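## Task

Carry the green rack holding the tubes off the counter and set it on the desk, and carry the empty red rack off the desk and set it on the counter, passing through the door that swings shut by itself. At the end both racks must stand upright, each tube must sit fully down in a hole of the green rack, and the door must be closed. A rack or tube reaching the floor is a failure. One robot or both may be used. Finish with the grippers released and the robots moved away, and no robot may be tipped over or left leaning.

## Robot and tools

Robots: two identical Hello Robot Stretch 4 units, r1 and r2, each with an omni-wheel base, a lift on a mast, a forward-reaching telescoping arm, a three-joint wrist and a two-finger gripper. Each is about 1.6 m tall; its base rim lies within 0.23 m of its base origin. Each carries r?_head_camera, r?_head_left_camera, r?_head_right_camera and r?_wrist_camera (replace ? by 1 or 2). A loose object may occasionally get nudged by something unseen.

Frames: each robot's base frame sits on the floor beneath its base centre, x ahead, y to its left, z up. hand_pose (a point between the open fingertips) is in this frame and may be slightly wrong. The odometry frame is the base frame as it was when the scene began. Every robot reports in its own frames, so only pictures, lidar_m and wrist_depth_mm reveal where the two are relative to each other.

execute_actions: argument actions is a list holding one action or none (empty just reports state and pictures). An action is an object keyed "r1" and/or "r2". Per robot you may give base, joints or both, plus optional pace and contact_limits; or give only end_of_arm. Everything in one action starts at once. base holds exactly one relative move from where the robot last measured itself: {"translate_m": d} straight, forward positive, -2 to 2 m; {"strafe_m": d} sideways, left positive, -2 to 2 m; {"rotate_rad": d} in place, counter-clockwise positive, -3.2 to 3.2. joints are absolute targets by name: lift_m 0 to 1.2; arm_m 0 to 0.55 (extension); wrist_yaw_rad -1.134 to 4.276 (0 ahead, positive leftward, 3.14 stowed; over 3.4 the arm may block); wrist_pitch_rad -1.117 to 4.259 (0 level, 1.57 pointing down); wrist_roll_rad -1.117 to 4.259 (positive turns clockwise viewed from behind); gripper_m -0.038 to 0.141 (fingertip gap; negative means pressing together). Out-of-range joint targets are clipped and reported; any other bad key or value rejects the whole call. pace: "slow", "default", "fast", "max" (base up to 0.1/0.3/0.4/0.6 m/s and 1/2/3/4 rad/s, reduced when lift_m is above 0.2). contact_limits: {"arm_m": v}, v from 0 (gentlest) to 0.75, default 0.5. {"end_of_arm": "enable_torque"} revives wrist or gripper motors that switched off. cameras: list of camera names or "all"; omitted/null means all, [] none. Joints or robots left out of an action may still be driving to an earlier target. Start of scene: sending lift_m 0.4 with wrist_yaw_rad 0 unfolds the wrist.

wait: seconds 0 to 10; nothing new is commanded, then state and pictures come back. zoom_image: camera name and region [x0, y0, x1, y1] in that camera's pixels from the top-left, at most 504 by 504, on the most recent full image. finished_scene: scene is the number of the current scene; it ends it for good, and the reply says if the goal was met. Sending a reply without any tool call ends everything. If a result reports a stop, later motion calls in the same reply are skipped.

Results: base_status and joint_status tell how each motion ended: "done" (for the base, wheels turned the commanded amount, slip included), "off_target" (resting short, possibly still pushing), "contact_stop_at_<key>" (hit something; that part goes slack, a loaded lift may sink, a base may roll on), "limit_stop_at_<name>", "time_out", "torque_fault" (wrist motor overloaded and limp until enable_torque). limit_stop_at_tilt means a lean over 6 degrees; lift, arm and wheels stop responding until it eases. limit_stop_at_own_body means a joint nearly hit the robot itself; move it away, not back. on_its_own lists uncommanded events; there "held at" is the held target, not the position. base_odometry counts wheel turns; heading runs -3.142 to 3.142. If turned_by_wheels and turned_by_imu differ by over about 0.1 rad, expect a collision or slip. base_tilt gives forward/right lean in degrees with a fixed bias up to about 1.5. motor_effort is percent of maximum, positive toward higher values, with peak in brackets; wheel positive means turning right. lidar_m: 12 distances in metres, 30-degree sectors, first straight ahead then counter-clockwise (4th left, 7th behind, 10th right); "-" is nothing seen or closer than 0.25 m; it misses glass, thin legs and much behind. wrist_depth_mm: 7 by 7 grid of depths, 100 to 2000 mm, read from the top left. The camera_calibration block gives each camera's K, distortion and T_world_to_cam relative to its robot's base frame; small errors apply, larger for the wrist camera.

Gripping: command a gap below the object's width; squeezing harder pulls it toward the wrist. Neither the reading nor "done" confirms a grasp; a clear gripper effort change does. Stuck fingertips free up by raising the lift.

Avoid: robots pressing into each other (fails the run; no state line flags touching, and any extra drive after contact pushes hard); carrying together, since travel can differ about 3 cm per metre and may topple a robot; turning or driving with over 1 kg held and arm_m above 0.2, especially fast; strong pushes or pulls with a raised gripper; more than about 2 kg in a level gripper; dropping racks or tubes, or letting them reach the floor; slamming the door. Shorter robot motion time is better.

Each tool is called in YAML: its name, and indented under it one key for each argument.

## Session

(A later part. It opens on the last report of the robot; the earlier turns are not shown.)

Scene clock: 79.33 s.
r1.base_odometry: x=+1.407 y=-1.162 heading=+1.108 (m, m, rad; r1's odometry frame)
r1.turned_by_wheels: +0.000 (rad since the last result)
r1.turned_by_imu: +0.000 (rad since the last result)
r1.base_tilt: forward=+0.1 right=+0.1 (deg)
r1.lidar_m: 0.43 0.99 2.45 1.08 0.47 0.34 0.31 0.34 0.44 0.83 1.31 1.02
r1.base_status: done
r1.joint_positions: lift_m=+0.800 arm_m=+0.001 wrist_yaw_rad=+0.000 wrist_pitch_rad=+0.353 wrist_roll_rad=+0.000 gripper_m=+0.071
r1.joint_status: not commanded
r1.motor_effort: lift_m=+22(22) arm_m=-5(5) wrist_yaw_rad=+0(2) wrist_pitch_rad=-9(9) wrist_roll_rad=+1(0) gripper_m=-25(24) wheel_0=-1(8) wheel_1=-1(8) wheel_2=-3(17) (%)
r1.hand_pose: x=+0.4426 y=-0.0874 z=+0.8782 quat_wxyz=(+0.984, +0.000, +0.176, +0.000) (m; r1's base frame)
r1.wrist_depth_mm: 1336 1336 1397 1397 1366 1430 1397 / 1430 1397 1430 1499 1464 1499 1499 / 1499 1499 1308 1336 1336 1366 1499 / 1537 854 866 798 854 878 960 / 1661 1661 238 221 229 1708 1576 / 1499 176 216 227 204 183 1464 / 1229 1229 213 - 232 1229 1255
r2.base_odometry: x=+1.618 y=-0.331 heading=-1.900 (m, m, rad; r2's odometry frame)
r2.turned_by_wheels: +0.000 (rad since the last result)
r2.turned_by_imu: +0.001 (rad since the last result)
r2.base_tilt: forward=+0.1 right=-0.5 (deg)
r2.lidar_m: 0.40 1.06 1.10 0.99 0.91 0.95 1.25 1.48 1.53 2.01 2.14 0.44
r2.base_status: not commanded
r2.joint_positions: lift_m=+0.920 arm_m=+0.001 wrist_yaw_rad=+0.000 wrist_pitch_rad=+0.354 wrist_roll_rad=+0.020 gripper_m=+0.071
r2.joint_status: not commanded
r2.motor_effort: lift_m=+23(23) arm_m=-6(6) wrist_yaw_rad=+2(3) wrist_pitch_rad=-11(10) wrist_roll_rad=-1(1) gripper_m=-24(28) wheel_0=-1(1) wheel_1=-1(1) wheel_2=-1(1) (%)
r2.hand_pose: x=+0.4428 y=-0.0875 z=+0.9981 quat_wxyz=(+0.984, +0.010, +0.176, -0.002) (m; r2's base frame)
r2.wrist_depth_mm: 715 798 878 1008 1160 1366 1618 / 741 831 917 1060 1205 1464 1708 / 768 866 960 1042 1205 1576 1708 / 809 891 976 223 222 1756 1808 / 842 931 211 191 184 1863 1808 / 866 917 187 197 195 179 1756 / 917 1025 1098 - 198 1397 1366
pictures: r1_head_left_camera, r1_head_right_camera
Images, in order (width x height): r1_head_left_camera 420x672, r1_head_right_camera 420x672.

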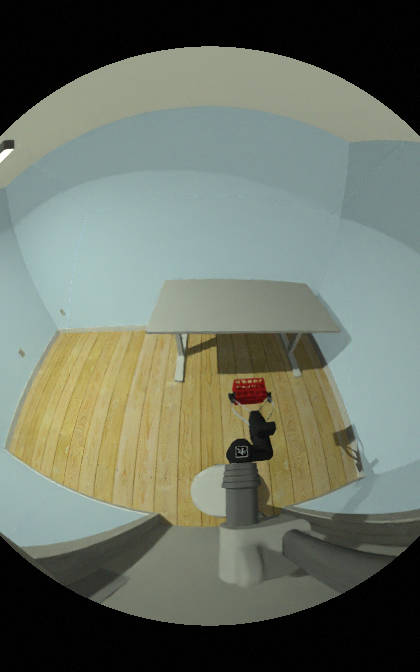

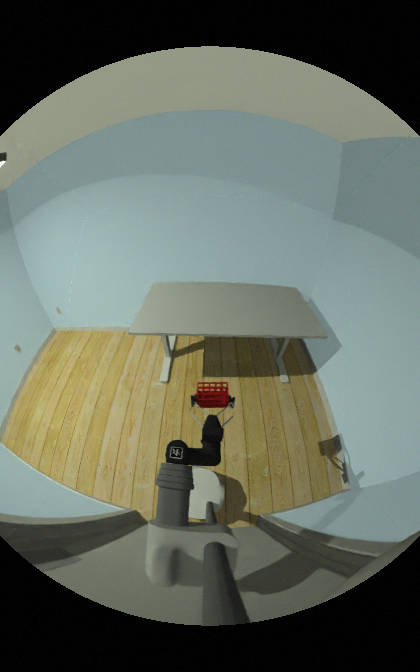

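execute_actions:
  actions:
    - {"r1":{"base":{"translate_m":-0.15},"pace":"slow"},"r2":{"base":{"translate_m":-0.3}}}
  cameras: []

execute_actions:
  actions:
    - {"r1":{"base":{"translate_m":-0.82}}}
  cameras: []

execute_actions:
  actions:
    - {"r1":{"base":{"strafe_m":-0.22}}}
  cameras: ["r1_head_right_camera","r2_head_right_camera"]

Scene clock: 89.00 s.
r1.base_odometry: x=+1.340 y=-1.296 heading=+1.107 (m, m, rad; r1's odometry frame)
r1.turned_by_wheels: +0.000 (rad since the last result)
r1.turned_by_imu: +0.000 (rad since the last result)
r1.base_tilt: forward=+0.0 right=+0.0 (deg)
r1.lidar_m: 0.41 1.16 2.58 0.46 0.33 0.25 - 0.25 0.26 0.47 1.32 1.17
r1.base_status: done
r1.joint_positions: lift_m=+0.800 arm_m=+0.001 wrist_yaw_rad=+0.000 wrist_pitch_rad=+0.353 wrist_roll_rad=+0.000 gripper_m=+0.071
r1.joint_status: not commanded
r1.motor_effort: lift_m=+21(22) arm_m=-5(5) wrist_yaw_rad=-1(1) wrist_pitch_rad=-9(9) wrist_roll_rad=+0(0) gripper_m=-24(25) wheel_0=-2(10) wheel_1=-2(9) wheel_2=+4(13) (%)
r1.hand_pose: x=+0.4425 y=-0.0874 z=+0.8783 quat_wxyz=(+0.984, +0.000, +0.176, +0.000) (m; r1's base frame)
r1.wrist_depth_mm: 1430 1499 1499 1576 1499 1576 1537 / 1537 1576 1618 1618 1618 1618 1537 / 1618 1576 1336 1336 1336 1366 1499 / 1708 1756 946 917 960 1336 1397 / 1808 1808 237 221 228 1808 1576 / 1537 175 216 228 205 183 1464 / 1229 1255 213 - 233 1255 1281
r2.base_odometry: x=+1.715 y=-0.047 heading=-1.900 (m, m, rad; r2's odometry frame)
r2.turned_by_wheels: +0.000 (rad since the last result)
r2.turned_by_imu: +0.002 (rad since the last result)
r2.base_tilt: forward=+0.1 right=-0.6 (deg)
r2.lidar_m: 0.37 1.30 1.37 0.79 0.73 0.75 1.04 1.23 1.28 1.68 2.29 0.41
r2.base_status: done
r2.joint_positions: lift_m=+0.920 arm_m=+0.001 wrist_yaw_rad=+0.000 wrist_pitch_rad=+0.354 wrist_roll_rad=+0.020 gripper_m=+0.071
r2.joint_status: not commanded
r2.motor_effort: lift_m=+23(23) arm_m=-6(6) wrist_yaw_rad=+2(3) wrist_pitch_rad=-10(10) wrist_roll_rad=-1(1) gripper_m=-24(26) wheel_0=+1(4) wheel_1=+1(4) wheel_2=-1(10) (%)
r2.hand_pose: x=+0.4428 y=-0.0874 z=+0.9981 quat_wxyz=(+0.984, +0.010, +0.176, -0.002) (m; r2's base frame)
r2.wrist_depth_mm: 891 991 1098 1229 1464 1756 1808 / 917 1042 1138 1308 1499 1921 1863 / 976 1078 1229 1229 1537 - 1921 / 1025 1138 1255 223 223 - - / 1060 1182 212 192 184 - - / 1118 1138 187 200 194 178 1756 / 1160 1336 1308 - 200 1464 1366
pictures: none
No camera images: the call's "cameras" was empty. Leave "cameras" out to get every camera's image.

Scene clock: 93.20 s.
r1.base_odometry: x=+0.973 y=-2.030 heading=+1.107 (m, m, rad; r1's odometry frame)
r1.turned_by_wheels: +0.000 (rad since the last result)
r1.turned_by_imu: +0.000 (rad since the last result)
r1.base_tilt: forward=+0.0 right=+0.0 (deg)
r1.lidar_m: 0.42 0.73 0.84 1.82 0.78 1.22 2.02 0.25 - 0.25 0.25 0.48
r1.base_status: done
r1.joint_positions: lift_m=+0.800 arm_m=+0.001 wrist_yaw_rad=+0.000 wrist_pitch_rad=+0.353 wrist_roll_rad=+0.000 gripper_m=+0.071
r1.joint_status: not commanded
r1.motor_effort: lift_m=+21(21) arm_m=-4(5) wrist_yaw_rad=-1(1) wrist_pitch_rad=-9(8) wrist_roll_rad=+1(0) gripper_m=-24(25) wheel_0=-2(8) wheel_1=-4(10) wheel_2=+3(23) (%)
r1.hand_pose: x=+0.4425 y=-0.0874 z=+0.8783 quat_wxyz=(+0.984, +0.000, +0.176, +0.000) (m; r1's base frame)
r1.wrist_depth_mm: - - - - - - 1576 / - - - - - - 1576 / - - - - - - 1618 / - - - - - - 535 / 1921 1983 236 221 228 1921 525 / 1576 175 216 228 204 183 512 / 1255 1255 213 - 232 1229 477
r2.base_odometry: x=+1.715 y=-0.047 heading=-1.900 (m, m, rad; r2's odometry frame)
r2.turned_by_wheels: +0.000 (rad since the last result)
r2.turned_by_imu: +0.001 (rad since the last result)
r2.base_tilt: forward=+0.1 right=-0.6 (deg)
r2.lidar_m: 0.40 1.30 1.36 0.81 0.74 0.76 1.03 1.25 1.29 1.70 2.30 0.43
r2.base_status: not commanded
r2.joint_positions: lift_m=+0.920 arm_m=+0.001 wrist_yaw_rad=+0.000 wrist_pitch_rad=+0.354 wrist_roll_rad=+0.020 gripper_m=+0.071
r2.joint_status: not commanded
r2.motor_effort: lift_m=+23(23) arm_m=-6(6) wrist_yaw_rad=+2(2) wrist_pitch_rad=-10(10) wrist_roll_rad=-1(1) gripper_m=-27(25) wheel_0=+1(1) wheel_1=+1(1) wheel_2=-1(1) (%)
r2.hand_pose: x=+0.4428 y=-0.0874 z=+0.9981 quat_wxyz=(+0.984, +0.010, +0.176, -0.002) (m; r2's base frame)
r2.wrist_depth_mm: 891 1008 - - - 1138 798 / 931 1042 1160 - - 809 759 / 976 1098 1229 - 1060 1118 878 / 1025 1118 1205 222 223 1042 946 / 1060 1205 211 184 184 1042 1008 / 1098 1160 186 198 193 179 1661 / 1138 1308 1336 - 200 1098 1397
pictures: none
No camera images: the call's "cameras" was empty. Leave "cameras" out to get every camera's image.

Scene clock: 95.23 s.
r1.base_odometry: x=+1.170 y=-2.128 heading=+1.107 (m, m, rad; r1's odometry frame)
r1.turned_by_wheels: +0.000 (rad since the last result)
r1.turned_by_imu: +0.000 (rad since the last result)
r1.base_tilt: forward=+0.1 right=+0.0 (deg)
r1.lidar_m: 0.42 0.92 0.86 2.04 0.97 2.10 2.00 0.27 0.25 - 0.25 0.29
r1.base_status: done
r1.joint_positions: lift_m=+0.800 arm_m=+0.001 wrist_yaw_rad=+0.000 wrist_pitch_rad=+0.353 wrist_roll_rad=+0.000 gripper_m=+0.071
r1.joint_status: not commanded
r1.motor_effort: lift_m=+21(21) arm_m=-5(5) wrist_yaw_rad=-2(1) wrist_pitch_rad=-8(8) wrist_roll_rad=+1(1) gripper_m=-25(23) wheel_0=+0(9) wheel_1=-1(13) wheel_2=+0(5) (%)
r1.hand_pose: x=+0.4425 y=-0.0874 z=+0.8783 quat_wxyz=(+0.984, +0.000, +0.176, +0.000) (m; r1's base frame)
r1.wrist_depth_mm: - - - - - 246 179 / - - - - - 248 179 / - - - - - 248 180 / - - - - - 248 179 / 1921 1921 237 221 229 247 179 / 1499 176 216 228 204 183 178 / 1255 1255 213 - 232 242 176
r2.base_odometry: x=+1.715 y=-0.047 heading=-1.900 (m, m, rad; r2's odometry frame)
r2.turned_by_wheels: +0.000 (rad since the last result)
r2.turned_by_imu: +0.001 (rad since the last result)
r2.base_tilt: forward=+0.1 right=-0.6 (deg)
r2.lidar_m: 0.39 1.31 1.34 0.78 0.74 0.74 0.99 1.25 1.28 1.69 2.30 0.42
r2.base_status: not commanded
r2.joint_positions: lift_m=+0.920 arm_m=+0.001 wrist_yaw_rad=+0.000 wrist_pitch_rad=+0.354 wrist_roll_rad=+0.020 gripper_m=+0.071
r2.joint_status: not commanded
r2.motor_effort: lift_m=+23(23) arm_m=-6(6) wrist_yaw_rad=+2(3) wrist_pitch_rad=-11(10) wrist_roll_rad=-1(1) gripper_m=-28(27) wheel_0=+1(1) wheel_1=+1(1) wheel_2=-1(1) (%)
r2.hand_pose: x=+0.4428 y=-0.0874 z=+0.9981 quat_wxyz=(+0.984, +0.010, +0.176, -0.002) (m; r2's base frame)
r2.wrist_depth_mm: 891 1008 - - - 1281 1042 / 931 1060 1160 - - 1160 866 / 960 1098 1205 - 1464 1308 1060 / 1025 1138 1205 222 224 1336 1098 / 1078 1205 211 190 184 1397 1138 / 1098 1118 187 197 194 179 1138 / 1160 1308 1336 - 199 1138 1182
pictures: r1_head_right_camera, r2_head_right_camera
Images, in order (width x height): r1_head_right_camera 420x672, r2_head_right_camera 420x672.

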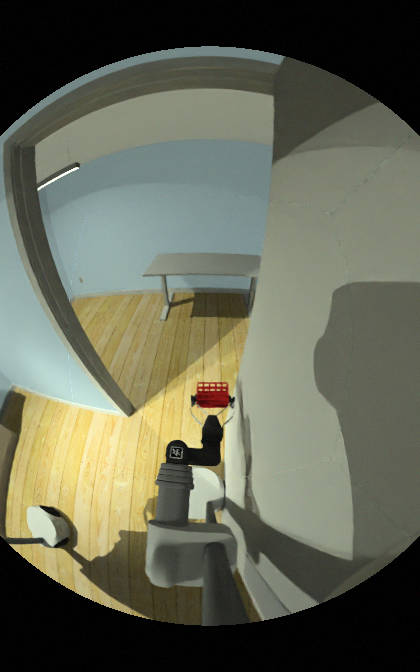

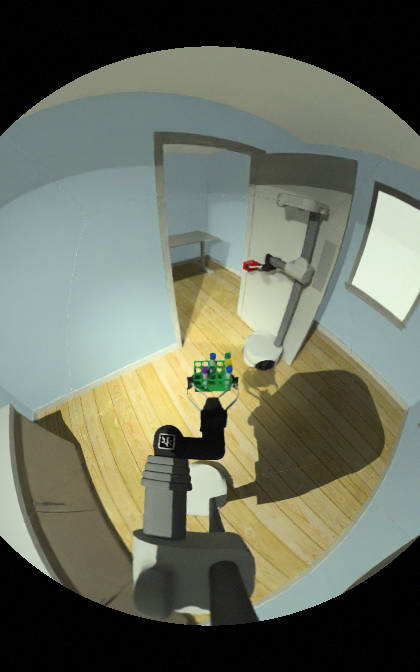

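execute_actions:
  actions:
    - {"r1":{"base":{"rotate_rad":3.12}}}
  cameras: []

execute_actions:
  actions:
    - {"r1":{"base":{"translate_m":0.13},"joints":{"lift_m":0.96}},"r2":{"base":{"translate_m":0.3}}}
  cameras: ["r1_head_left_camera","r2_head_right_camera","r2_head_camera","r2_head_left_camera"]

Scene clock: 102.27 s.
r1.base_odometry: x=+1.170 y=-2.128 heading=-2.056 (m, m, rad; r1's odometry frame)
r1.turned_by_wheels: +3.120 (rad since the last result)
r1.turned_by_imu: +3.180 (rad since the last result)
r1.base_tilt: forward=+0.0 right=+0.0 (deg)
r1.lidar_m: 0.42 0.28 0.25 - 0.25 0.29 1.96 0.94 0.88 2.00 0.96 2.13
r1.base_status: done
r1.joint_positions: lift_m=+0.800 arm_m=+0.001 wrist_yaw_rad=+0.000 wrist_pitch_rad=+0.353 wrist_roll_rad=+0.000 gripper_m=+0.071
r1.joint_status: not commanded
r1.motor_effort: lift_m=+21(21) arm_m=-4(5) wrist_yaw_rad=-3(2) wrist_pitch_rad=-8(8) wrist_roll_rad=+0(0) gripper_m=-25(25) wheel_0=-3(9) wheel_1=+0(14) wheel_2=+0(6) (%)
r1.hand_pose: x=+0.4424 y=-0.0874 z=+0.8784 quat_wxyz=(+0.984, +0.000, +0.176, +0.000) (m; r1's base frame)
r1.wrist_depth_mm: 1537 1537 1576 1576 1618 1661 1661 / 1576 1661 1661 1661 1708 1756 1756 / 1618 1756 1708 1756 1756 1808 1863 / 1756 1808 1863 1808 1808 1921 1983 / 1661 1921 237 221 229 - - / 1499 175 216 228 204 182 1537 / 1229 1255 213 - 232 1229 1281
r2.base_odometry: x=+1.715 y=-0.047 heading=-1.900 (m, m, rad; r2's odometry frame)
r2.turned_by_wheels: +0.000 (rad since the last result)
r2.turned_by_imu: +0.002 (rad since the last result)
r2.base_tilt: forward=+0.1 right=-0.5 (deg)
r2.lidar_m: 0.40 1.31 1.34 0.81 0.74 0.77 1.00 1.23 1.27 1.68 2.29 0.43
r2.base_status: not commanded
r2.joint_positions: lift_m=+0.920 arm_m=+0.001 wrist_yaw_rad=+0.000 wrist_pitch_rad=+0.354 wrist_roll_rad=+0.020 gripper_m=+0.071
r2.joint_status: not commanded
r2.motor_effort: lift_m=+23(23) arm_m=-6(6) wrist_yaw_rad=+2(2) wrist_pitch_rad=-11(11) wrist_roll_rad=-1(2) gripper_m=-26(28) wheel_0=+1(1) wheel_1=+1(1) wheel_2=-1(1) (%)
r2.hand_pose: x=+0.4428 y=-0.0874 z=+0.9981 quat_wxyz=(+0.984, +0.010, +0.176, -0.002) (m; r2's base frame)
r2.wrist_depth_mm: 904 991 - - - 1182 1060 / 946 1042 1182 - - 1008 1008 / 976 1078 1205 - 1618 1255 854 / 991 1160 1255 222 223 1308 1138 / 1060 1182 212 190 183 1336 1160 / 1098 1160 188 197 195 180 1182 / 1160 1281 1308 - 200 1138 1160
pictures: none
No camera images: the call's "cameras" was empty. Leave "cameras" out to get every camera's image.

Scene clock: 104.73 s.
r1.base_odometry: x=+1.109 y=-2.243 heading=-2.056 (m, m, rad; r1's odometry frame)
r1.turned_by_wheels: +0.000 (rad since the last result)
r1.turned_by_imu: +0.000 (rad since the last result)
r1.base_tilt: forward=+0.1 right=+0.0 (deg)
r1.lidar_m: 0.41 1.66 0.25 - 0.25 0.28 2.13 0.97 0.99 0.68 0.77 2.00
r1.base_status: done
r1.joint_positions: lift_m=+0.960 arm_m=+0.001 wrist_yaw_rad=+0.000 wrist_pitch_rad=+0.353 wrist_roll_rad=+0.000 gripper_m=+0.071
r1.joint_status: all done
r1.motor_effort: lift_m=+22(21) arm_m=-4(4) wrist_yaw_rad=-1(2) wrist_pitch_rad=-8(8) wrist_roll_rad=+0(0) gripper_m=-25(24) wheel_0=+0(4) wheel_1=+3(9) wheel_2=+0(9) (%)
r1.hand_pose: x=+0.4424 y=-0.0874 z=+1.0383 quat_wxyz=(+0.984, +0.000, +0.176, +0.000) (m; r1's base frame)
r1.wrist_depth_mm: 1430 1430 1464 1464 1464 1499 1537 / 1464 1499 1537 1499 1576 1618 1661 / 1537 1618 1618 1661 1661 1661 1756 / 1661 1661 1708 1661 1756 1808 1808 / 1756 1808 237 221 229 1921 1921 / 1708 175 216 228 204 183 1808 / 1397 1464 213 - 232 1397 1430
r2.base_odometry: x=+1.618 y=-0.331 heading=-1.900 (m, m, rad; r2's odometry frame)
r2.turned_by_wheels: +0.000 (rad since the last result)
r2.turned_by_imu: +0.001 (rad since the last result)
r2.base_tilt: forward=+0.1 right=-0.6 (deg)
r2.lidar_m: 0.40 1.07 1.09 0.97 0.90 0.93 1.25 1.49 1.53 2.06 0.86 0.43
r2.base_status: done
r2.joint_positions: lift_m=+0.920 arm_m=+0.001 wrist_yaw_rad=+0.000 wrist_pitch_rad=+0.354 wrist_roll_rad=+0.020 gripper_m=+0.071
r2.joint_status: not commanded
r2.motor_effort: lift_m=+23(23) arm_m=-6(6) wrist_yaw_rad=+2(2) wrist_pitch_rad=-10(10) wrist_roll_rad=-1(2) gripper_m=-27(25) wheel_0=-1(5) wheel_1=-1(5) wheel_2=+0(5) (%)
r2.hand_pose: x=+0.4428 y=-0.0874 z=+0.9981 quat_wxyz=(+0.984, +0.010, +0.176, -0.002) (m; r2's base frame)
r2.wrist_depth_mm: 707 788 - - - 1138 917 / 741 831 - - - 1138 960 / 778 854 - - 1430 1138 683 / 809 904 976 223 223 1182 699 / 842 931 211 185 184 1205 750 / 878 904 187 198 194 179 976 / 904 1025 1138 - 200 1308 1008
pictures: r1_head_left_camera, r2_head_camera, r2_head_left_camera, r2_head_right_camera
Images, in order (width x height): r1_head_left_camera 420x672, r2_head_camera 420x560, r2_head_left_camera 420x672, r2_head_right_camera 420x672.

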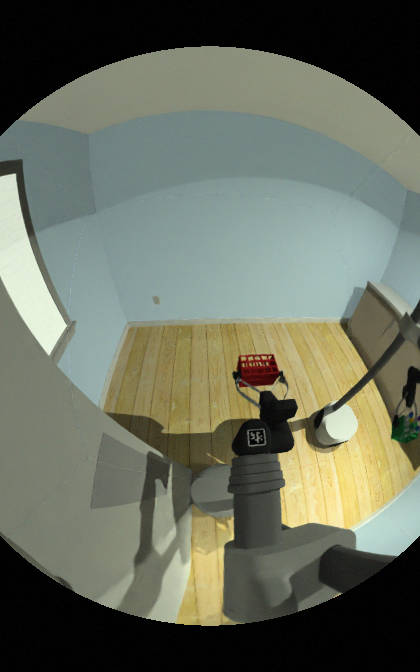

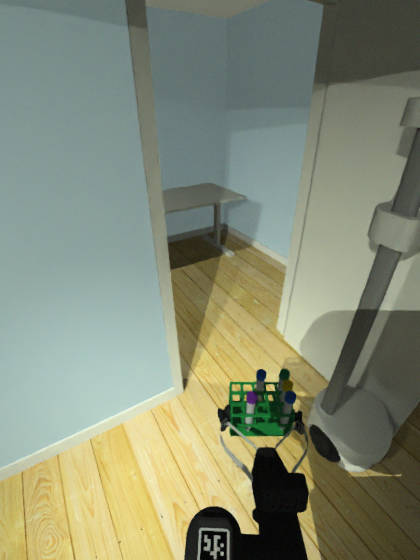

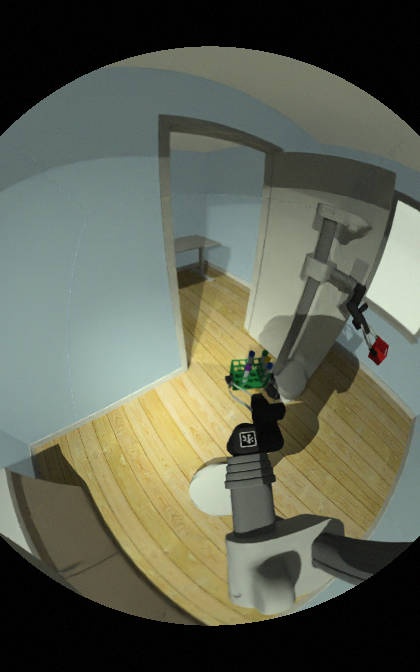

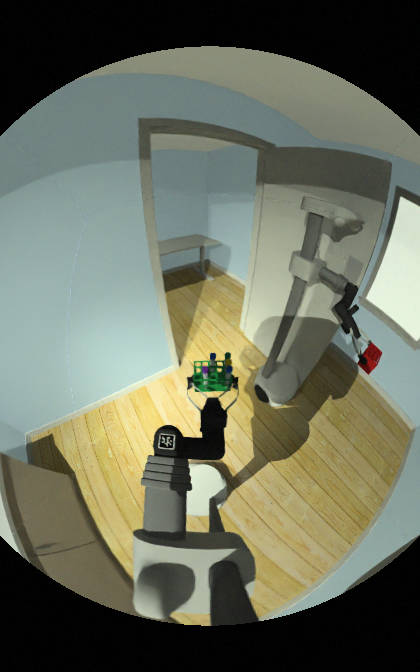

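execute_actions:
  actions:
    - {"r2":{"base":{"strafe_m":-0.13}}}
  cameras: []

execute_actions:
  actions:
    - {"r2":{"base":{"translate_m":0.7}}}
  cameras: ["r2_head_right_camera","r2_head_left_camera"]

Scene clock: 116.10 s.
r1.base_odometry: x=+1.109 y=-2.243 heading=-2.056 (m, m, rad; r1's odometry frame)
r1.turned_by_wheels: +0.000 (rad since the last result)
r1.turned_by_imu: +0.001 (rad since the last result)
r1.base_tilt: forward=+0.0 right=-0.1 (deg)
r1.lidar_m: 0.40 1.67 0.25 - 0.25 0.29 2.12 0.97 0.98 0.59 0.60 2.02
r1.base_status: not commanded
r1.joint_positions: lift_m=+0.960 arm_m=+0.001 wrist_yaw_rad=+0.000 wrist_pitch_rad=+0.353 wrist_roll_rad=+0.000 gripper_m=+0.071
r1.joint_status: not commanded
r1.motor_effort: lift_m=+22(22) arm_m=-4(4) wrist_yaw_rad=+0(0) wrist_pitch_rad=-8(9) wrist_roll_rad=+0(0) gripper_m=-25(25) wheel_0=+0(0) wheel_1=+4(3) wheel_2=+0(0) (%)
r1.hand_pose: x=+0.4424 y=-0.0874 z=+1.0383 quat_wxyz=(+0.984, +0.000, +0.176, +0.000) (m; r1's base frame)
r1.wrist_depth_mm: 1430 1464 1464 1464 1537 1537 1537 / 1464 1499 1537 1537 1576 1618 1618 / 1618 1576 1618 1661 1661 1708 1661 / 1661 1661 1708 1708 1756 1808 1808 / 1661 1756 237 222 228 1863 1921 / 1708 175 216 228 204 183 1808 / 1397 1430 213 - 233 1464 1499
r2.base_odometry: x=+1.495 y=-0.288 heading=-1.900 (m, m, rad; r2's odometry frame)
r2.turned_by_wheels: +0.000 (rad since the last result)
r2.turned_by_imu: +0.002 (rad since the last result)
r2.base_tilt: forward=+0.1 right=-0.5 (deg)
r2.lidar_m: 0.39 1.13 1.16 1.08 1.00 1.03 1.39 1.40 1.48 1.94 0.77 0.41
r2.base_status: done
r2.joint_positions: lift_m=+0.920 arm_m=+0.001 wrist_yaw_rad=+0.000 wrist_pitch_rad=+0.354 wrist_roll_rad=+0.020 gripper_m=+0.071
r2.joint_status: not commanded
r2.motor_effort: lift_m=+23(23) arm_m=-6(6) wrist_yaw_rad=+3(3) wrist_pitch_rad=-11(10) wrist_roll_rad=-2(1) gripper_m=-26(28) wheel_0=-1(7) wheel_1=+1(8) wheel_2=+0(0) (%)
r2.hand_pose: x=+0.4428 y=-0.0875 z=+0.9981 quat_wxyz=(+0.984, +0.010, +0.176, -0.002) (m; r2's base frame)
r2.wrist_depth_mm: 759 854 - - 1308 1008 574 / 798 866 - - 1366 1008 820 / 831 891 - - 1255 691 866 / 866 946 - 222 223 707 891 / 904 1025 212 193 184 732 904 / 960 991 188 206 196 179 931 / 960 1118 1205 - 200 1060 904
pictures: none
No camera images: the call's "cameras" was empty. Leave "cameras" out to get every camera's image.

Scene clock: 119.90 s.
r1.base_odometry: x=+1.109 y=-2.243 heading=-2.056 (m, m, rad; r1's odometry frame)
r1.turned_by_wheels: +0.000 (rad since the last result)
r1.turned_by_imu: +0.000 (rad since the last result)
r1.base_tilt: forward=+0.1 right=-0.1 (deg)
r1.lidar_m: 0.41 1.69 0.25 - 0.25 0.30 2.11 0.43 0.39 0.41 2.08 2.02
r1.base_status: not commanded
r1.joint_positions: lift_m=+0.960 arm_m=+0.001 wrist_yaw_rad=+0.000 wrist_pitch_rad=+0.353 wrist_roll_rad=+0.000 gripper_m=+0.071
r1.joint_status: not commanded
r1.motor_effort: lift_m=+22(22) arm_m=-4(4) wrist_yaw_rad=+0(2) wrist_pitch_rad=-8(8) wrist_roll_rad=+0(0) gripper_m=-25(24) wheel_0=+0(0) wheel_1=+3(3) wheel_2=+0(0) (%)
r1.hand_pose: x=+0.4424 y=-0.0874 z=+1.0383 quat_wxyz=(+0.984, +0.000, +0.176, +0.000) (m; r1's base frame)
r1.wrist_depth_mm: 1397 1464 1430 1499 1499 1537 1537 / 1464 1537 1537 1537 1576 1576 1618 / 1537 1618 1618 1618 1661 1661 1708 / 1661 1708 1708 1708 1708 1756 1808 / 1756 1756 237 221 229 1921 1921 / 1618 176 215 229 204 183 1808 / 1430 1430 213 - 233 1430 1464
r2.base_odometry: x=+1.269 y=-0.951 heading=-1.900 (m, m, rad; r2's odometry frame)
r2.turned_by_wheels: +0.000 (rad since the last result)
r2.turned_by_imu: +0.001 (rad since the last result)
r2.base_tilt: forward=+0.1 right=-0.6 (deg)
r2.lidar_m: 0.39 0.56 0.56 0.76 1.40 1.47 1.93 2.00 0.60 0.43 0.39 0.44
r2.base_status: done
r2.joint_positions: lift_m=+0.920 arm_m=+0.001 wrist_yaw_rad=+0.000 wrist_pitch_rad=+0.354 wrist_roll_rad=+0.020 gripper_m=+0.071
r2.joint_status: not commanded
r2.motor_effort: lift_m=+23(23) arm_m=-6(6) wrist_yaw_rad=+1(3) wrist_pitch_rad=-10(11) wrist_roll_rad=-1(2) gripper_m=-28(23) wheel_0=+1(5) wheel_1=+0(5) wheel_2=+1(9) (%)
r2.hand_pose: x=+0.4428 y=-0.0874 z=+0.9981 quat_wxyz=(+0.984, +0.010, +0.176, -0.002) (m; r2's base frame)
r2.wrist_depth_mm: 1921 - - - 1921 654 525 / - - - - - 654 539 / 1921 - - 221 1921 654 549 / - - - 223 224 668 564 / - - 211 193 184 668 580 / 1708 1618 186 207 197 179 580 / 1397 1397 1366 - 200 759 580
pictures: r2_head_left_camera, r2_head_right_camera
Images, in order (width x height): r2_head_left_camera 420x672, r2_head_right_camera 420x672.

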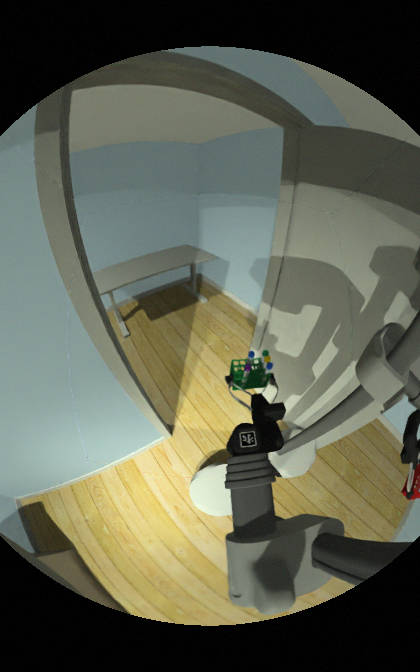

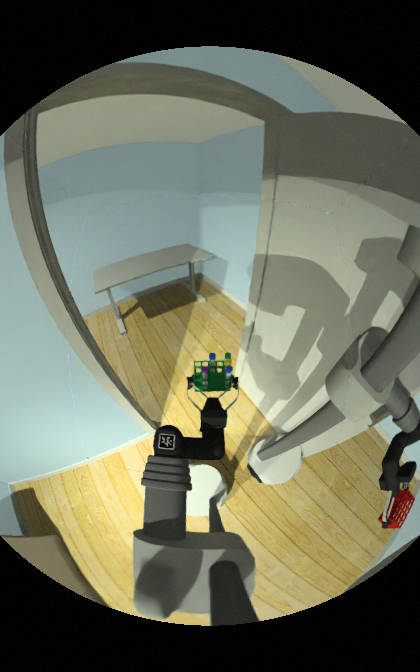

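execute_actions:
  actions:
    - {"r2":{"base":{"translate_m":0.6}}}
  cameras: []

execute_actions:
  actions:
    - {"r2":{"base":{"rotate_rad":0.57}}}
  cameras: ["r2_head_right_camera"]

Scene clock: 126.90 s.
r1.base_odometry: x=+1.109 y=-2.243 heading=-2.056 (m, m, rad; r1's odometry frame)
r1.turned_by_wheels: +0.000 (rad since the last result)
r1.turned_by_imu: +0.001 (rad since the last result)
r1.base_tilt: forward=+0.1 right=+0.0 (deg)
r1.lidar_m: 0.42 1.66 0.25 - 0.25 0.28 0.56 0.49 1.00 2.02 2.06 2.01
r1.base_status: not commanded
r1.joint_positions: lift_m=+0.960 arm_m=+0.001 wrist_yaw_rad=+0.000 wrist_pitch_rad=+0.353 wrist_roll_rad=+0.000 gripper_m=+0.071
r1.joint_status: not commanded
r1.motor_effort: lift_m=+22(22) arm_m=-4(4) wrist_yaw_rad=-1(2) wrist_pitch_rad=-8(8) wrist_roll_rad=+0(1) gripper_m=-24(24) wheel_0=+0(0) wheel_1=+3(4) wheel_2=+0(0) (%)
r1.hand_pose: x=+0.4424 y=-0.0874 z=+1.0383 quat_wxyz=(+0.984, +0.000, +0.176, +0.000) (m; r1's base frame)
r1.wrist_depth_mm: 1397 1430 1430 1430 1499 1537 1537 / 1464 1499 1537 1576 1537 1618 1618 / 1537 1576 1576 1618 1618 1708 1708 / 1661 1661 1708 1708 1708 1808 1808 / 1756 1756 236 220 228 1863 1921 / 1708 176 216 228 204 183 1808 / 1430 1464 213 - 233 1430 1464
r2.base_odometry: x=+1.075 y=-1.519 heading=-1.900 (m, m, rad; r2's odometry frame)
r2.turned_by_wheels: +0.000 (rad since the last result)
r2.turned_by_imu: +0.002 (rad since the last result)
r2.base_tilt: forward=+0.1 right=-0.6 (deg)
r2.lidar_m: 0.39 1.39 1.43 0.34 0.35 1.81 2.37 0.55 0.46 0.50 0.46 0.42
r2.base_status: done
r2.joint_positions: lift_m=+0.920 arm_m=+0.001 wrist_yaw_rad=+0.000 wrist_pitch_rad=+0.354 wrist_roll_rad=+0.020 gripper_m=+0.071
r2.joint_status: not commanded
r2.motor_effort: lift_m=+23(23) arm_m=-6(6) wrist_yaw_rad=+2(2) wrist_pitch_rad=-10(10) wrist_roll_rad=-1(1) gripper_m=-28(27) wheel_0=+0(5) wheel_1=+0(4) wheel_2=+0(9) (%)
r2.hand_pose: x=+0.4428 y=-0.0874 z=+0.9981 quat_wxyz=(+0.984, +0.010, +0.176, -0.002) (m; r2's base frame)
r2.wrist_depth_mm: 1537 1708 1983 - 1464 1182 976 / 1661 1756 - - 1576 1205 991 / 1708 1756 1921 1661 1464 1205 1042 / 1281 1336 1430 222 223 1229 1060 / 1756 - 212 192 184 1255 1078 / 1808 1618 187 207 193 179 1078 / 1430 1397 1308 - 200 1336 1138
pictures: none
No camera images: the call's "cameras" was empty. Leave "cameras" out to get every camera's image.

Scene clock: 128.30 s.
r1.base_odometry: x=+1.109 y=-2.243 heading=-2.056 (m, m, rad; r1's odometry frame)
r1.turned_by_wheels: +0.000 (rad since the last result)
r1.turned_by_imu: +0.000 (rad since the last result)
r1.base_tilt: forward=+0.1 right=+0.0 (deg)
r1.lidar_m: 0.41 1.67 0.25 - 0.25 0.29 0.53 0.48 0.98 2.01 2.08 2.01
r1.base_status: not commanded
r1.joint_positions: lift_m=+0.960 arm_m=+0.001 wrist_yaw_rad=+0.000 wrist_pitch_rad=+0.353 wrist_roll_rad=+0.000 gripper_m=+0.071
r1.joint_status: not commanded
r1.motor_effort: lift_m=+22(22) arm_m=-4(4) wrist_yaw_rad=-2(1) wrist_pitch_rad=-8(8) wrist_roll_rad=+1(1) gripper_m=-24(23) wheel_0=+0(0) wheel_1=+4(4) wheel_2=+0(0) (%)
r1.hand_pose: x=+0.4424 y=-0.0874 z=+1.0383 quat_wxyz=(+0.984, +0.000, +0.176, +0.000) (m; r1's base frame)
r1.wrist_depth_mm: 1430 1430 1464 1464 1464 1537 1499 / 1464 1499 1576 1537 1537 1618 1576 / 1618 1618 1618 1661 1708 1708 1708 / 1661 1661 1661 1708 1756 1808 1808 / 1708 1808 237 221 229 1921 1921 / 1661 176 216 228 204 183 1756 / 1397 1430 213 - 232 1464 1464
r2.base_odometry: x=+1.075 y=-1.519 heading=-1.330 (m, m, rad; r2's odometry frame)
r2.turned_by_wheels: +0.570 (rad since the last result)
r2.turned_by_imu: +0.560 (rad since the last result)
r2.base_tilt: forward=+0.1 right=-0.6 (deg)
r2.lidar_m: 0.39 1.46 0.36 0.35 1.83 2.48 0.52 0.47 0.49 0.45 0.51 0.39
r2.base_status: done
r2.joint_positions: lift_m=+0.920 arm_m=+0.001 wrist_yaw_rad=+0.000 wrist_pitch_rad=+0.354 wrist_roll_rad=+0.020 gripper_m=+0.071
r2.joint_status: not commanded
r2.motor_effort: lift_m=+23(23) arm_m=-6(6) wrist_yaw_rad=+2(1) wrist_pitch_rad=-11(10) wrist_roll_rad=-1(1) gripper_m=-27(26) wheel_0=-1(6) wheel_1=+0(5) wheel_2=+2(3) (%)
r2.hand_pose: x=+0.4428 y=-0.0874 z=+0.9981 quat_wxyz=(+0.984, +0.010, +0.176, -0.002) (m; r2's base frame)
r2.wrist_depth_mm: 1756 1756 1756 1808 1808 1808 1756 / 1921 1921 1921 1921 1921 1863 1756 / - - 1983 1661 1499 1921 1756 / - - 1366 223 223 1618 1708 / - - 212 192 184 - 1756 / 1756 1576 187 206 195 180 1618 / 1430 1366 1336 - 200 1430 1366
pictures: r2_head_right_camera
Images, in order (width x height): r2_head_right_camera 420x672.

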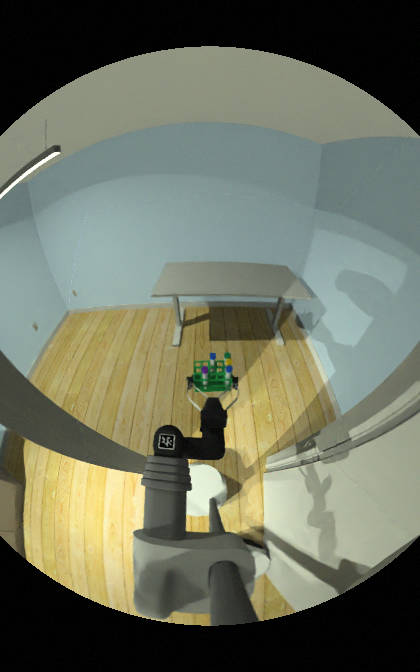

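execute_actions:
  actions:
    - {"r1":{"base":{"rotate_rad":-0.47},"pace":"slow"},"r2":{"base":{"translate_m":0.85},"joints":{"lift_m":0.77,"arm_m":0.2}}}
  cameras: ["r2_head_camera","r1_head_left_camera"]

Scene clock: 141.20 s.
r1.base_odometry: x=+1.109 y=-2.243 heading=-2.526 (m, m, rad; r1's odometry frame)
r1.turned_by_wheels: -0.469 (rad since the last result)
r1.turned_by_imu: -0.478 (rad since the last result)
r1.base_tilt: forward=+0.1 right=-0.1 (deg)
r1.lidar_m: 0.42 1.86 1.59 0.25 - 0.25 0.33 1.29 0.98 1.05 2.01 2.10
r1.base_status: done
r1.joint_positions: lift_m=+0.960 arm_m=+0.001 wrist_yaw_rad=+0.000 wrist_pitch_rad=+0.353 wrist_roll_rad=+0.000 gripper_m=+0.071
r1.joint_status: not commanded
r1.motor_effort: lift_m=+22(22) arm_m=-4(4) wrist_yaw_rad=-1(1) wrist_pitch_rad=-8(8) wrist_roll_rad=+0(1) gripper_m=-25(25) wheel_0=+1(7) wheel_1=+4(9) wheel_2=+3(5) (%)
r1.hand_pose: x=+0.4424 y=-0.0874 z=+1.0383 quat_wxyz=(+0.984, +0.000, +0.176, +0.000) (m; r1's base frame)
r1.wrist_depth_mm: 1281 1397 1576 1756 - - - / 1336 1464 1661 1921 - - - / 1366 1537 1756 - - 1921 1661 / 1464 1618 1708 - - - 1661 / 1464 1661 237 221 228 - 1661 / 1537 176 216 227 204 183 1661 / 1397 1464 213 - 232 1464 1464
r2.base_odometry: x=+1.278 y=-2.344 heading=-1.330 (m, m, rad; r2's odometry frame)
r2.turned_by_wheels: +0.000 (rad since the last result)
r2.turned_by_imu: +0.003 (rad since the last result)
r2.base_tilt: forward=+0.1 right=-0.6 (deg)
r2.lidar_m: 0.55 0.58 1.92 2.37 0.88 0.72 1.30 0.80 0.87 1.32 0.86 0.59
r2.base_status: done
r2.joint_positions: lift_m=+0.770 arm_m=+0.199 wrist_yaw_rad=+0.000 wrist_pitch_rad=+0.354 wrist_roll_rad=+0.020 gripper_m=+0.071
r2.joint_status: all done
r2.motor_effort: lift_m=+19(20) arm_m=+5(7) wrist_yaw_rad=+2(3) wrist_pitch_rad=-11(10) wrist_roll_rad=-1(1) gripper_m=-29(27) wheel_0=+1(4) wheel_1=+0(3) wheel_2=+1(6) (%)
r2.hand_pose: x=+0.6406 y=-0.0874 z=+0.8485 quat_wxyz=(+0.984, +0.010, +0.176, -0.002) (m; r2's base frame)
r2.wrist_depth_mm: 878 866 878 854 866 854 866 / 904 904 904 904 917 891 878 / 960 976 976 931 931 946 931 / 991 715 661 223 224 715 723 / 504 512 212 192 184 512 517 / 392 357 187 207 196 180 394 / 322 320 300 - 200 322 309
pictures: r1_head_left_camera, r2_head_camera
Images, in order (width x height): r1_head_left_camera 420x672, r2_head_camera 420x560.

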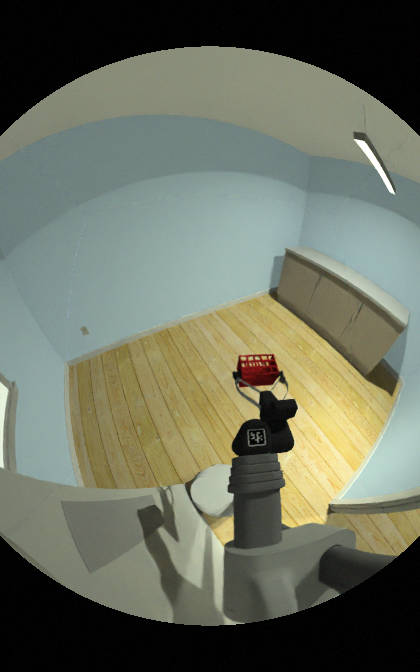

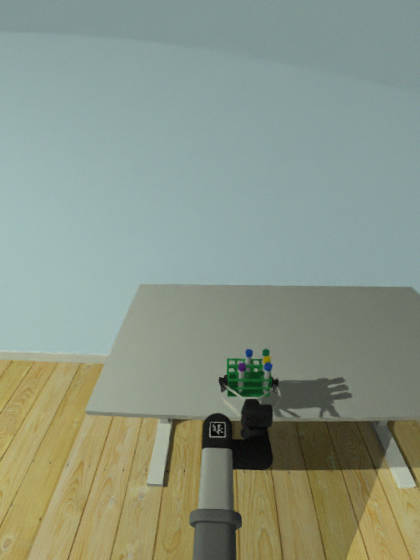

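execute_actions:
  actions:
    - {"r1":{"base":{"strafe_m":-0.5}},"r2":{"joints":{"lift_m":0.705,"arm_m":0.31}}}
  cameras: []

execute_actions:
  actions:
    - {"r1":{"base":{"strafe_m":-0.2},"pace":"slow"},"r2":{"joints":{"lift_m":0.683},"pace":"slow"}}
  cameras: ["r1_head_left_camera"]

Scene clock: 147.20 s.
r1.base_odometry: x=+0.820 y=-1.835 heading=-2.526 (m, m, rad; r1's odometry frame)
r1.turned_by_wheels: +0.000 (rad since the last result)
r1.turned_by_imu: +0.000 (rad since the last result)
r1.base_tilt: forward=+0.1 right=+0.0 (deg)
r1.lidar_m: 0.41 2.13 2.20 2.17 0.25 0.37 1.10 1.05 0.52 0.69 1.60 1.67
r1.base_status: done
r1.joint_positions: lift_m=+0.960 arm_m=+0.001 wrist_yaw_rad=+0.000 wrist_pitch_rad=+0.353 wrist_roll_rad=+0.000 gripper_m=+0.071
r1.joint_status: not commanded
r1.motor_effort: lift_m=+22(22) arm_m=-4(4) wrist_yaw_rad=-1(5) wrist_pitch_rad=-8(8) wrist_roll_rad=+0(0) gripper_m=-24(25) wheel_0=+1(8) wheel_1=+0(10) wheel_2=-3(6) (%)
r1.hand_pose: x=+0.4424 y=-0.0874 z=+1.0383 quat_wxyz=(+0.984, +0.000, +0.176, +0.000) (m; r1's base frame)
r1.wrist_depth_mm: 1464 1618 1808 - - - 1708 / 1499 1708 1863 - - - 1756 / 1576 1756 - - 1983 1537 1281 / 1576 1863 - - 1921 1576 1281 / 1708 1863 237 221 229 1618 1281 / 1708 176 215 227 206 183 1336 / 1464 1430 213 - 232 1464 1366
r2.base_odometry: x=+1.278 y=-2.344 heading=-1.330 (m, m, rad; r2's odometry frame)
r2.turned_by_wheels: +0.000 (rad since the last result)
r2.turned_by_imu: +0.002 (rad since the last result)
r2.base_tilt: forward=+0.1 right=-0.6 (deg)
r2.lidar_m: 0.57 0.60 1.90 2.36 0.89 0.72 1.04 0.80 0.87 1.31 0.84 0.58
r2.base_status: not commanded
r2.joint_positions: lift_m=+0.705 arm_m=+0.309 wrist_yaw_rad=+0.000 wrist_pitch_rad=+0.354 wrist_roll_rad=+0.020 gripper_m=+0.071
r2.joint_status: all done
r2.motor_effort: lift_m=+18(16) arm_m=+6(5) wrist_yaw_rad=+2(1) wrist_pitch_rad=-11(11) wrist_roll_rad=-1(1) gripper_m=-27(24) wheel_0=+1(1) wheel_1=+0(0) wheel_2=+1(1) (%)
r2.hand_pose: x=+0.7505 y=-0.0874 z=+0.7835 quat_wxyz=(+0.984, +0.010, +0.176, -0.002) (m; r2's base frame)
r2.wrist_depth_mm: 768 768 759 759 759 759 759 / 809 809 809 809 809 798 798 / 842 820 831 707 715 820 820 / 530 535 488 222 223 535 539 / 373 379 211 192 185 384 379 / 291 267 187 207 194 179 294 / 240 238 224 - 200 239 230
pictures: none
No camera images: the call's "cameras" was empty. Leave "cameras" out to get every camera's image.

Scene clock: 150.33 s.
r1.base_odometry: x=+0.705 y=-1.672 heading=-2.526 (m, m, rad; r1's odometry frame)
r1.turned_by_wheels: +0.000 (rad since the last result)
r1.turned_by_imu: +0.000 (rad since the last result)
r1.base_tilt: forward=+0.0 right=+0.0 (deg)
r1.lidar_m: 0.42 2.23 2.32 0.25 0.25 0.53 1.00 0.38 0.40 0.55 1.44 1.47
r1.base_status: done
r1.joint_positions: lift_m=+0.960 arm_m=+0.001 wrist_yaw_rad=+0.000 wrist_pitch_rad=+0.353 wrist_roll_rad=+0.000 gripper_m=+0.071
r1.joint_status: not commanded
r1.motor_effort: lift_m=+22(22) arm_m=-4(4) wrist_yaw_rad=+0(0) wrist_pitch_rad=-8(8) wrist_roll_rad=+0(0) gripper_m=-25(25) wheel_0=+3(7) wheel_1=-1(7) wheel_2=-1(1) (%)
r1.hand_pose: x=+0.4424 y=-0.0874 z=+1.0383 quat_wxyz=(+0.984, +0.000, +0.176, +0.000) (m; r1's base frame)
r1.wrist_depth_mm: 1618 1661 1921 - - 1863 1537 / 1618 1708 - - - 1921 1576 / 1618 1863 - - 1708 1397 1229 / 1708 1863 - - 1708 1366 1098 / 1808 - 238 220 229 1397 1138 / 1756 176 216 228 204 183 1160 / 1430 1499 213 - 233 1430 1205
r2.base_odometry: x=+1.278 y=-2.344 heading=-1.330 (m, m, rad; r2's odometry frame)
r2.turned_by_wheels: +0.000 (rad since the last result)
r2.turned_by_imu: +0.001 (rad since the last result)
r2.base_tilt: forward=+0.0 right=-0.6 (deg)
r2.lidar_m: 0.56 0.56 1.90 2.39 0.91 0.71 0.95 0.81 0.85 1.31 0.82 0.60
r2.base_status: not commanded
r2.joint_positions: lift_m=+0.683 arm_m=+0.309 wrist_yaw_rad=+0.000 wrist_pitch_rad=+0.354 wrist_roll_rad=+0.020 gripper_m=+0.071
r2.joint_status: all done
r2.motor_effort: lift_m=+18(18) arm_m=+6(6) wrist_yaw_rad=+2(2) wrist_pitch_rad=-11(10) wrist_roll_rad=-1(2) gripper_m=-25(25) wheel_0=+1(1) wheel_1=+0(0) wheel_2=+1(1) (%)
r2.hand_pose: x=+0.7505 y=-0.0874 z=+0.7615 quat_wxyz=(+0.984, +0.010, +0.176, -0.002) (m; r2's base frame)
r2.wrist_depth_mm: 768 768 759 768 768 759 750 / 809 798 820 798 798 788 788 / 842 788 788 627 621 809 820 / 469 473 442 222 224 473 473 / 332 334 211 192 185 336 336 / 255 236 187 207 193 178 260 / 213 211 204 - 200 213 203
pictures: r1_head_left_camera
Images, in order (width x height): r1_head_left_camera 420x672.

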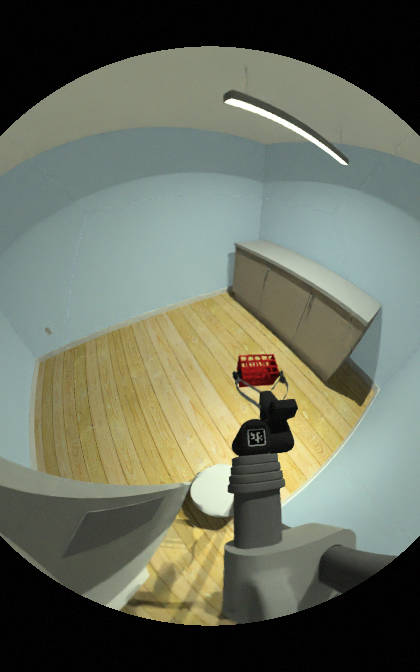

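execute_actions:
  actions:
    - {"r1":{"base":{"rotate_rad":-0.66}},"r2":{"joints":{"lift_m":0.681,"gripper_m":0.141}}}
  cameras: ["r2_wrist_camera"]

execute_actions:
  actions:
    - {"r1":{"base":{"translate_m":0.25},"pace":"slow"},"r2":{"joints":{"arm_m":0.0}}}
  cameras: ["r2_wrist_camera","r1_head_camera"]

Scene clock: 155.57 s.
r1.base_odometry: x=+0.705 y=-1.672 heading=+3.098 (m, m, rad; r1's odometry frame)
r1.turned_by_wheels: -0.659 (rad since the last result)
r1.turned_by_imu: -0.672 (rad since the last result)
r1.base_tilt: forward=+0.0 right=+0.1 (deg)
r1.lidar_m: 0.41 1.77 2.22 2.24 0.25 0.25 0.40 1.02 0.35 0.37 0.50 1.00
r1.base_status: done
r1.joint_positions: lift_m=+0.960 arm_m=+0.001 wrist_yaw_rad=+0.000 wrist_pitch_rad=+0.353 wrist_roll_rad=+0.000 gripper_m=+0.071
r1.joint_status: not commanded
r1.motor_effort: lift_m=+22(22) arm_m=-4(4) wrist_yaw_rad=-1(1) wrist_pitch_rad=-8(8) wrist_roll_rad=+0(0) gripper_m=-25(25) wheel_0=+3(6) wheel_1=+3(9) wheel_2=+2(9) (%)
r1.hand_pose: x=+0.4424 y=-0.0874 z=+1.0383 quat_wxyz=(+0.984, +0.000, +0.176, +0.000) (m; r1's base frame)
r1.wrist_depth_mm: - - 1863 1661 1576 1464 1397 / - - - 1863 1661 1499 1397 / 1808 1576 1397 1336 1618 1618 1336 / 1983 1708 1464 1281 1708 1708 1255 / - 1863 237 221 228 1756 1160 / 1708 176 216 229 204 183 1098 / 1397 1464 213 - 232 1464 991
r2.base_odometry: x=+1.278 y=-2.344 heading=-1.330 (m, m, rad; r2's odometry frame)
r2.turned_by_wheels: +0.000 (rad since the last result)
r2.turned_by_imu: +0.001 (rad since the last result)
r2.base_tilt: forward=+0.0 right=-0.6 (deg)
r2.lidar_m: 0.55 0.60 1.91 2.38 0.88 0.72 0.95 0.81 0.87 1.31 0.85 0.60
r2.base_status: not commanded
r2.joint_positions: lift_m=+0.681 arm_m=+0.309 wrist_yaw_rad=+0.000 wrist_pitch_rad=+0.353 wrist_roll_rad=+0.020 gripper_m=+0.141
r2.joint_status: all done
r2.motor_effort: lift_m=+18(19) arm_m=+6(6) wrist_yaw_rad=+2(2) wrist_pitch_rad=-7(10) wrist_roll_rad=-2(1) gripper_m=-3(28) wheel_0=+1(1) wheel_1=+0(0) wheel_2=+1(1) (%)
r2.hand_pose: x=+0.7506 y=-0.0874 z=+0.7598 quat_wxyz=(+0.984, +0.010, +0.175, -0.002) (m; r2's base frame)
r2.wrist_depth_mm: 768 768 759 768 750 759 759 / 809 820 809 809 798 788 788 / 842 788 798 699 691 809 831 / 466 466 469 236 219 473 477 / 329 332 227 206 211 334 336 / 255 246 211 203 205 198 257 / 212 209 211 - 211 209 216
pictures: r2_wrist_camera
camera_calibration (this result's frames):
r2_wrist_camera: T_world_to_cam=[[0.0343975, -0.999232, -0.0187605, -0.0880342], [-0.3599, 0.00512734, -0.932977, 1.03142], [0.932356, 0.038844, -0.359448, -0.194251], [0, 0, 0, 1]] pos_world=[0.555348, -0.0857096, 0.890819]
Images, in order (width x height): r2_wrist_camera 616x392.

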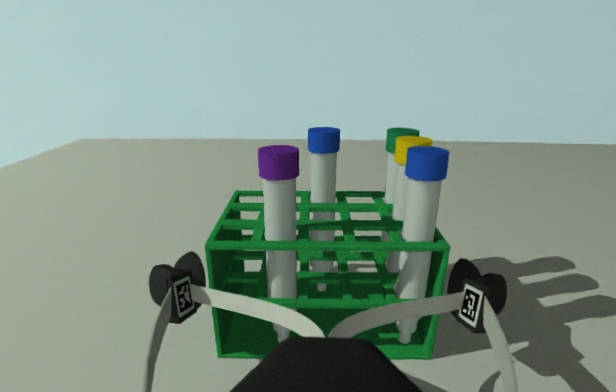

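Scene clock: 159.33 s.
r1.base_odometry: x=+0.455 y=-1.661 heading=+3.098 (m, m, rad; r1's odometry frame)
r1.turned_by_wheels: +0.000 (rad since the last result)
r1.turned_by_imu: +0.001 (rad since the last result)
r1.base_tilt: forward=+0.2 right=-0.1 (deg)
r1.lidar_m: 0.42 1.50 2.12 2.15 2.13 1.96 0.80 0.50 0.47 0.49 0.63 1.26
r1.base_status: done
r1.joint_positions: lift_m=+0.960 arm_m=+0.001 wrist_yaw_rad=+0.000 wrist_pitch_rad=+0.353 wrist_roll_rad=+0.000 gripper_m=+0.071
r1.joint_status: not commanded
r1.motor_effort: lift_m=+22(22) arm_m=-4(4) wrist_yaw_rad=+1(1) wrist_pitch_rad=-8(8) wrist_roll_rad=+1(0) gripper_m=-24(26) wheel_0=+2(6) wheel_1=+3(8) wheel_2=-2(7) (%)
r1.hand_pose: x=+0.4424 y=-0.0874 z=+1.0383 quat_wxyz=(+0.984, +0.000, +0.176, +0.000) (m; r1's base frame)
r1.wrist_depth_mm: 1863 1808 1661 1464 1366 1281 1205 / 1921 1983 1756 1576 1430 1336 1229 / 1464 1308 1182 1182 1397 1366 1281 / 1499 1336 1160 1042 1008 1464 1366 / 1708 1430 237 222 229 1537 1397 / 1808 176 215 228 206 183 1336 / 1397 1430 213 - 232 1464 1281
r2.base_odometry: x=+1.278 y=-2.344 heading=-1.330 (m, m, rad; r2's odometry frame)
r2.turned_by_wheels: +0.000 (rad since the last result)
r2.turned_by_imu: +0.001 (rad since the last result)
r2.base_tilt: forward=+0.1 right=-0.5 (deg)
r2.lidar_m: 0.54 0.59 1.92 2.37 0.89 0.69 0.67 0.70 0.86 1.31 0.81 0.60
r2.base_status: not commanded
r2.joint_positions: lift_m=+0.681 arm_m=+0.001 wrist_yaw_rad=+0.000 wrist_pitch_rad=+0.352 wrist_roll_rad=+0.020 gripper_m=+0.141
r2.joint_status: all done
r2.motor_effort: lift_m=+18(18) arm_m=-6(7) wrist_yaw_rad=+2(2) wrist_pitch_rad=-7(7) wrist_roll_rad=-1(1) gripper_m=+1(0) wheel_0=+1(1) wheel_1=+0(0) wheel_2=+1(1) (%)
r2.hand_pose: x=+0.4429 y=-0.0875 z=+0.7598 quat_wxyz=(+0.984, +0.010, +0.175, -0.002) (m; r2's base frame)
r2.wrist_depth_mm: 1042 1042 1042 1042 1025 1042 1025 / 1098 1118 1118 1078 1060 1078 1078 / 1138 809 809 539 707 820 831 / 477 477 480 480 477 477 484 / 1308 768 384 384 382 375 384 / 1336 1255 1255 1366 1308 197 1336 / 1118 1098 1118 - 1160 1160 1118
pictures: r1_head_camera, r2_wrist_camera
camera_calibration (this result's frames):
r2_wrist_camera: T_world_to_cam=[[0.0340394, -0.999245, -0.0187505, -0.0773965], [-0.359626, 0.00525824, -0.933082, 0.920719], [0.932475, 0.0385047, -0.359176, 0.0923948], [0, 0, 0, 1]] pos_world=[0.247593, -0.0857371, 0.890841]
Images, in order (width x height): r1_head_camera 420x560, r2_wrist_camera 616x392.

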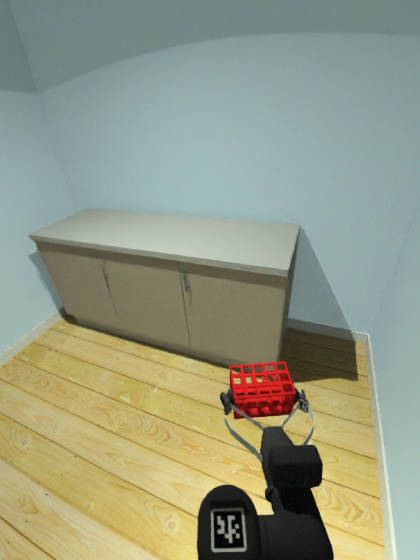

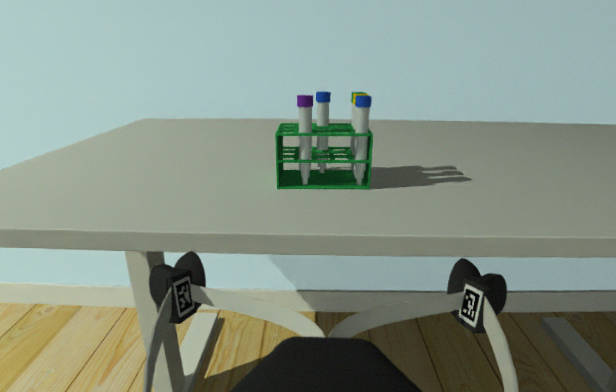

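execute_actions:
  actions:
    - {"r1":{"base":{"translate_m":0.7}},"r2":{"base":{"strafe_m":0.6}}}
  cameras: ["r1_head_camera","r1_wrist_camera","r2_head_left_camera"]

Scene clock: 171.17 s.
r1.base_odometry: x=-0.244 y=-1.631 heading=+3.098 (m, m, rad; r1's odometry frame)
r1.turned_by_wheels: +0.000 (rad since the last result)
r1.turned_by_imu: +0.001 (rad since the last result)
r1.base_tilt: forward=+0.1 right=+0.0 (deg)
r1.lidar_m: 0.42 0.64 1.41 1.88 2.37 2.55 1.17 0.81 0.73 0.74 0.95 0.51
r1.base_status: done
r1.joint_positions: lift_m=+0.960 arm_m=+0.001 wrist_yaw_rad=+0.000 wrist_pitch_rad=+0.353 wrist_roll_rad=+0.000 gripper_m=+0.071
r1.joint_status: not commanded
r1.motor_effort: lift_m=+22(22) arm_m=-4(4) wrist_yaw_rad=+1(1) wrist_pitch_rad=-8(9) wrist_roll_rad=+1(0) gripper_m=-24(25) wheel_0=+1(5) wheel_1=+2(7) wheel_2=-1(14) (%)
r1.hand_pose: x=+0.4424 y=-0.0874 z=+1.0383 quat_wxyz=(+0.984, +0.000, +0.176, +0.000) (m; r1's base frame)
r1.wrist_depth_mm: 1182 1078 960 878 809 741 699 / 1281 1138 1008 917 842 778 732 / 1182 1138 1060 960 891 820 759 / 707 699 715 707 707 723 788 / 525 500 237 222 229 508 809 / 597 175 216 227 206 183 407 / 668 539 213 - 233 317 322
r2.base_odometry: x=+1.860 y=-2.201 heading=-1.330 (m, m, rad; r2's odometry frame)
r2.turned_by_wheels: +0.000 (rad since the last result)
r2.turned_by_imu: +0.001 (rad since the last result)
r2.base_tilt: forward=+0.0 right=-0.6 (deg)
r2.lidar_m: 0.60 1.38 1.87 1.77 0.90 0.64 0.61 0.62 1.00 1.90 0.83 0.59
r2.base_status: done
r2.joint_positions: lift_m=+0.681 arm_m=+0.001 wrist_yaw_rad=+0.000 wrist_pitch_rad=+0.352 wrist_roll_rad=+0.020 gripper_m=+0.141
r2.joint_status: not commanded
r2.motor_effort: lift_m=+18(18) arm_m=-6(6) wrist_yaw_rad=+2(3) wrist_pitch_rad=-7(7) wrist_roll_rad=-2(2) gripper_m=+1(1) wheel_0=+1(8) wheel_1=-2(7) wheel_2=-1(3) (%)
r2.hand_pose: x=+0.4429 y=-0.0874 z=+0.7598 quat_wxyz=(+0.984, +0.010, +0.175, -0.002) (m; r2's base frame)
r2.wrist_depth_mm: 1042 1042 1042 1025 1008 1008 1008 / 1078 1098 1078 1098 1060 1060 1078 / 1138 1138 1138 1160 820 831 842 / 1229 1229 1205 1205 480 480 480 / 1336 1281 1308 1281 788 370 387 / 1308 1336 1281 1308 809 198 1336 / 1138 1118 1118 - 1098 1138 1098
pictures: r1_head_camera, r1_wrist_camera, r2_head_left_camera
camera_calibration (this result's frames):
r1_wrist_camera: T_world_to_cam=[[-0.000136944, -0.999644, 0.0266966, -0.125802], [-0.335905, -0.0250995, -0.941561, 1.17994], [0.941896, -0.00909647, -0.335782, 0.156614], [0, 0, 0, 1]] pos_world=[0.248816, -0.0947168, 1.16693]
Images, in order (width x height): r1_head_camera 420x560, r1_wrist_camera 616x392, r2_head_left_camera 420x672.

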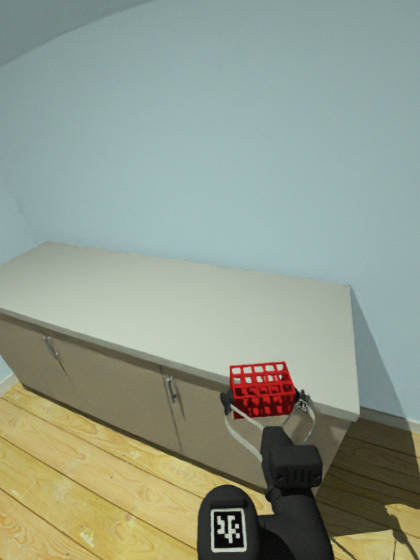

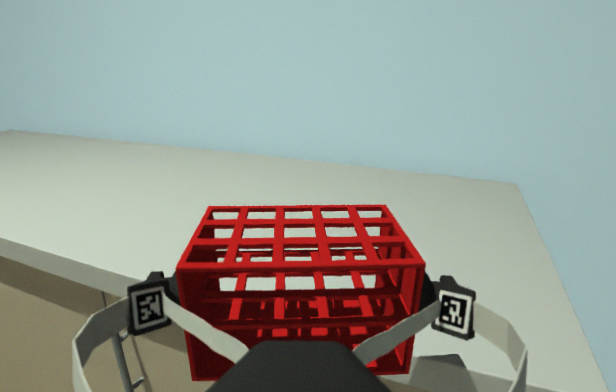

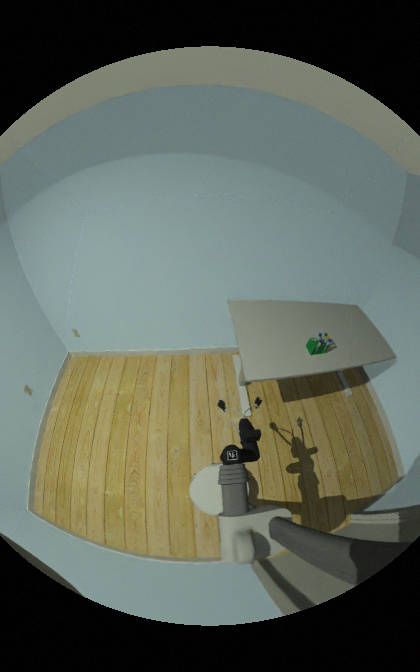

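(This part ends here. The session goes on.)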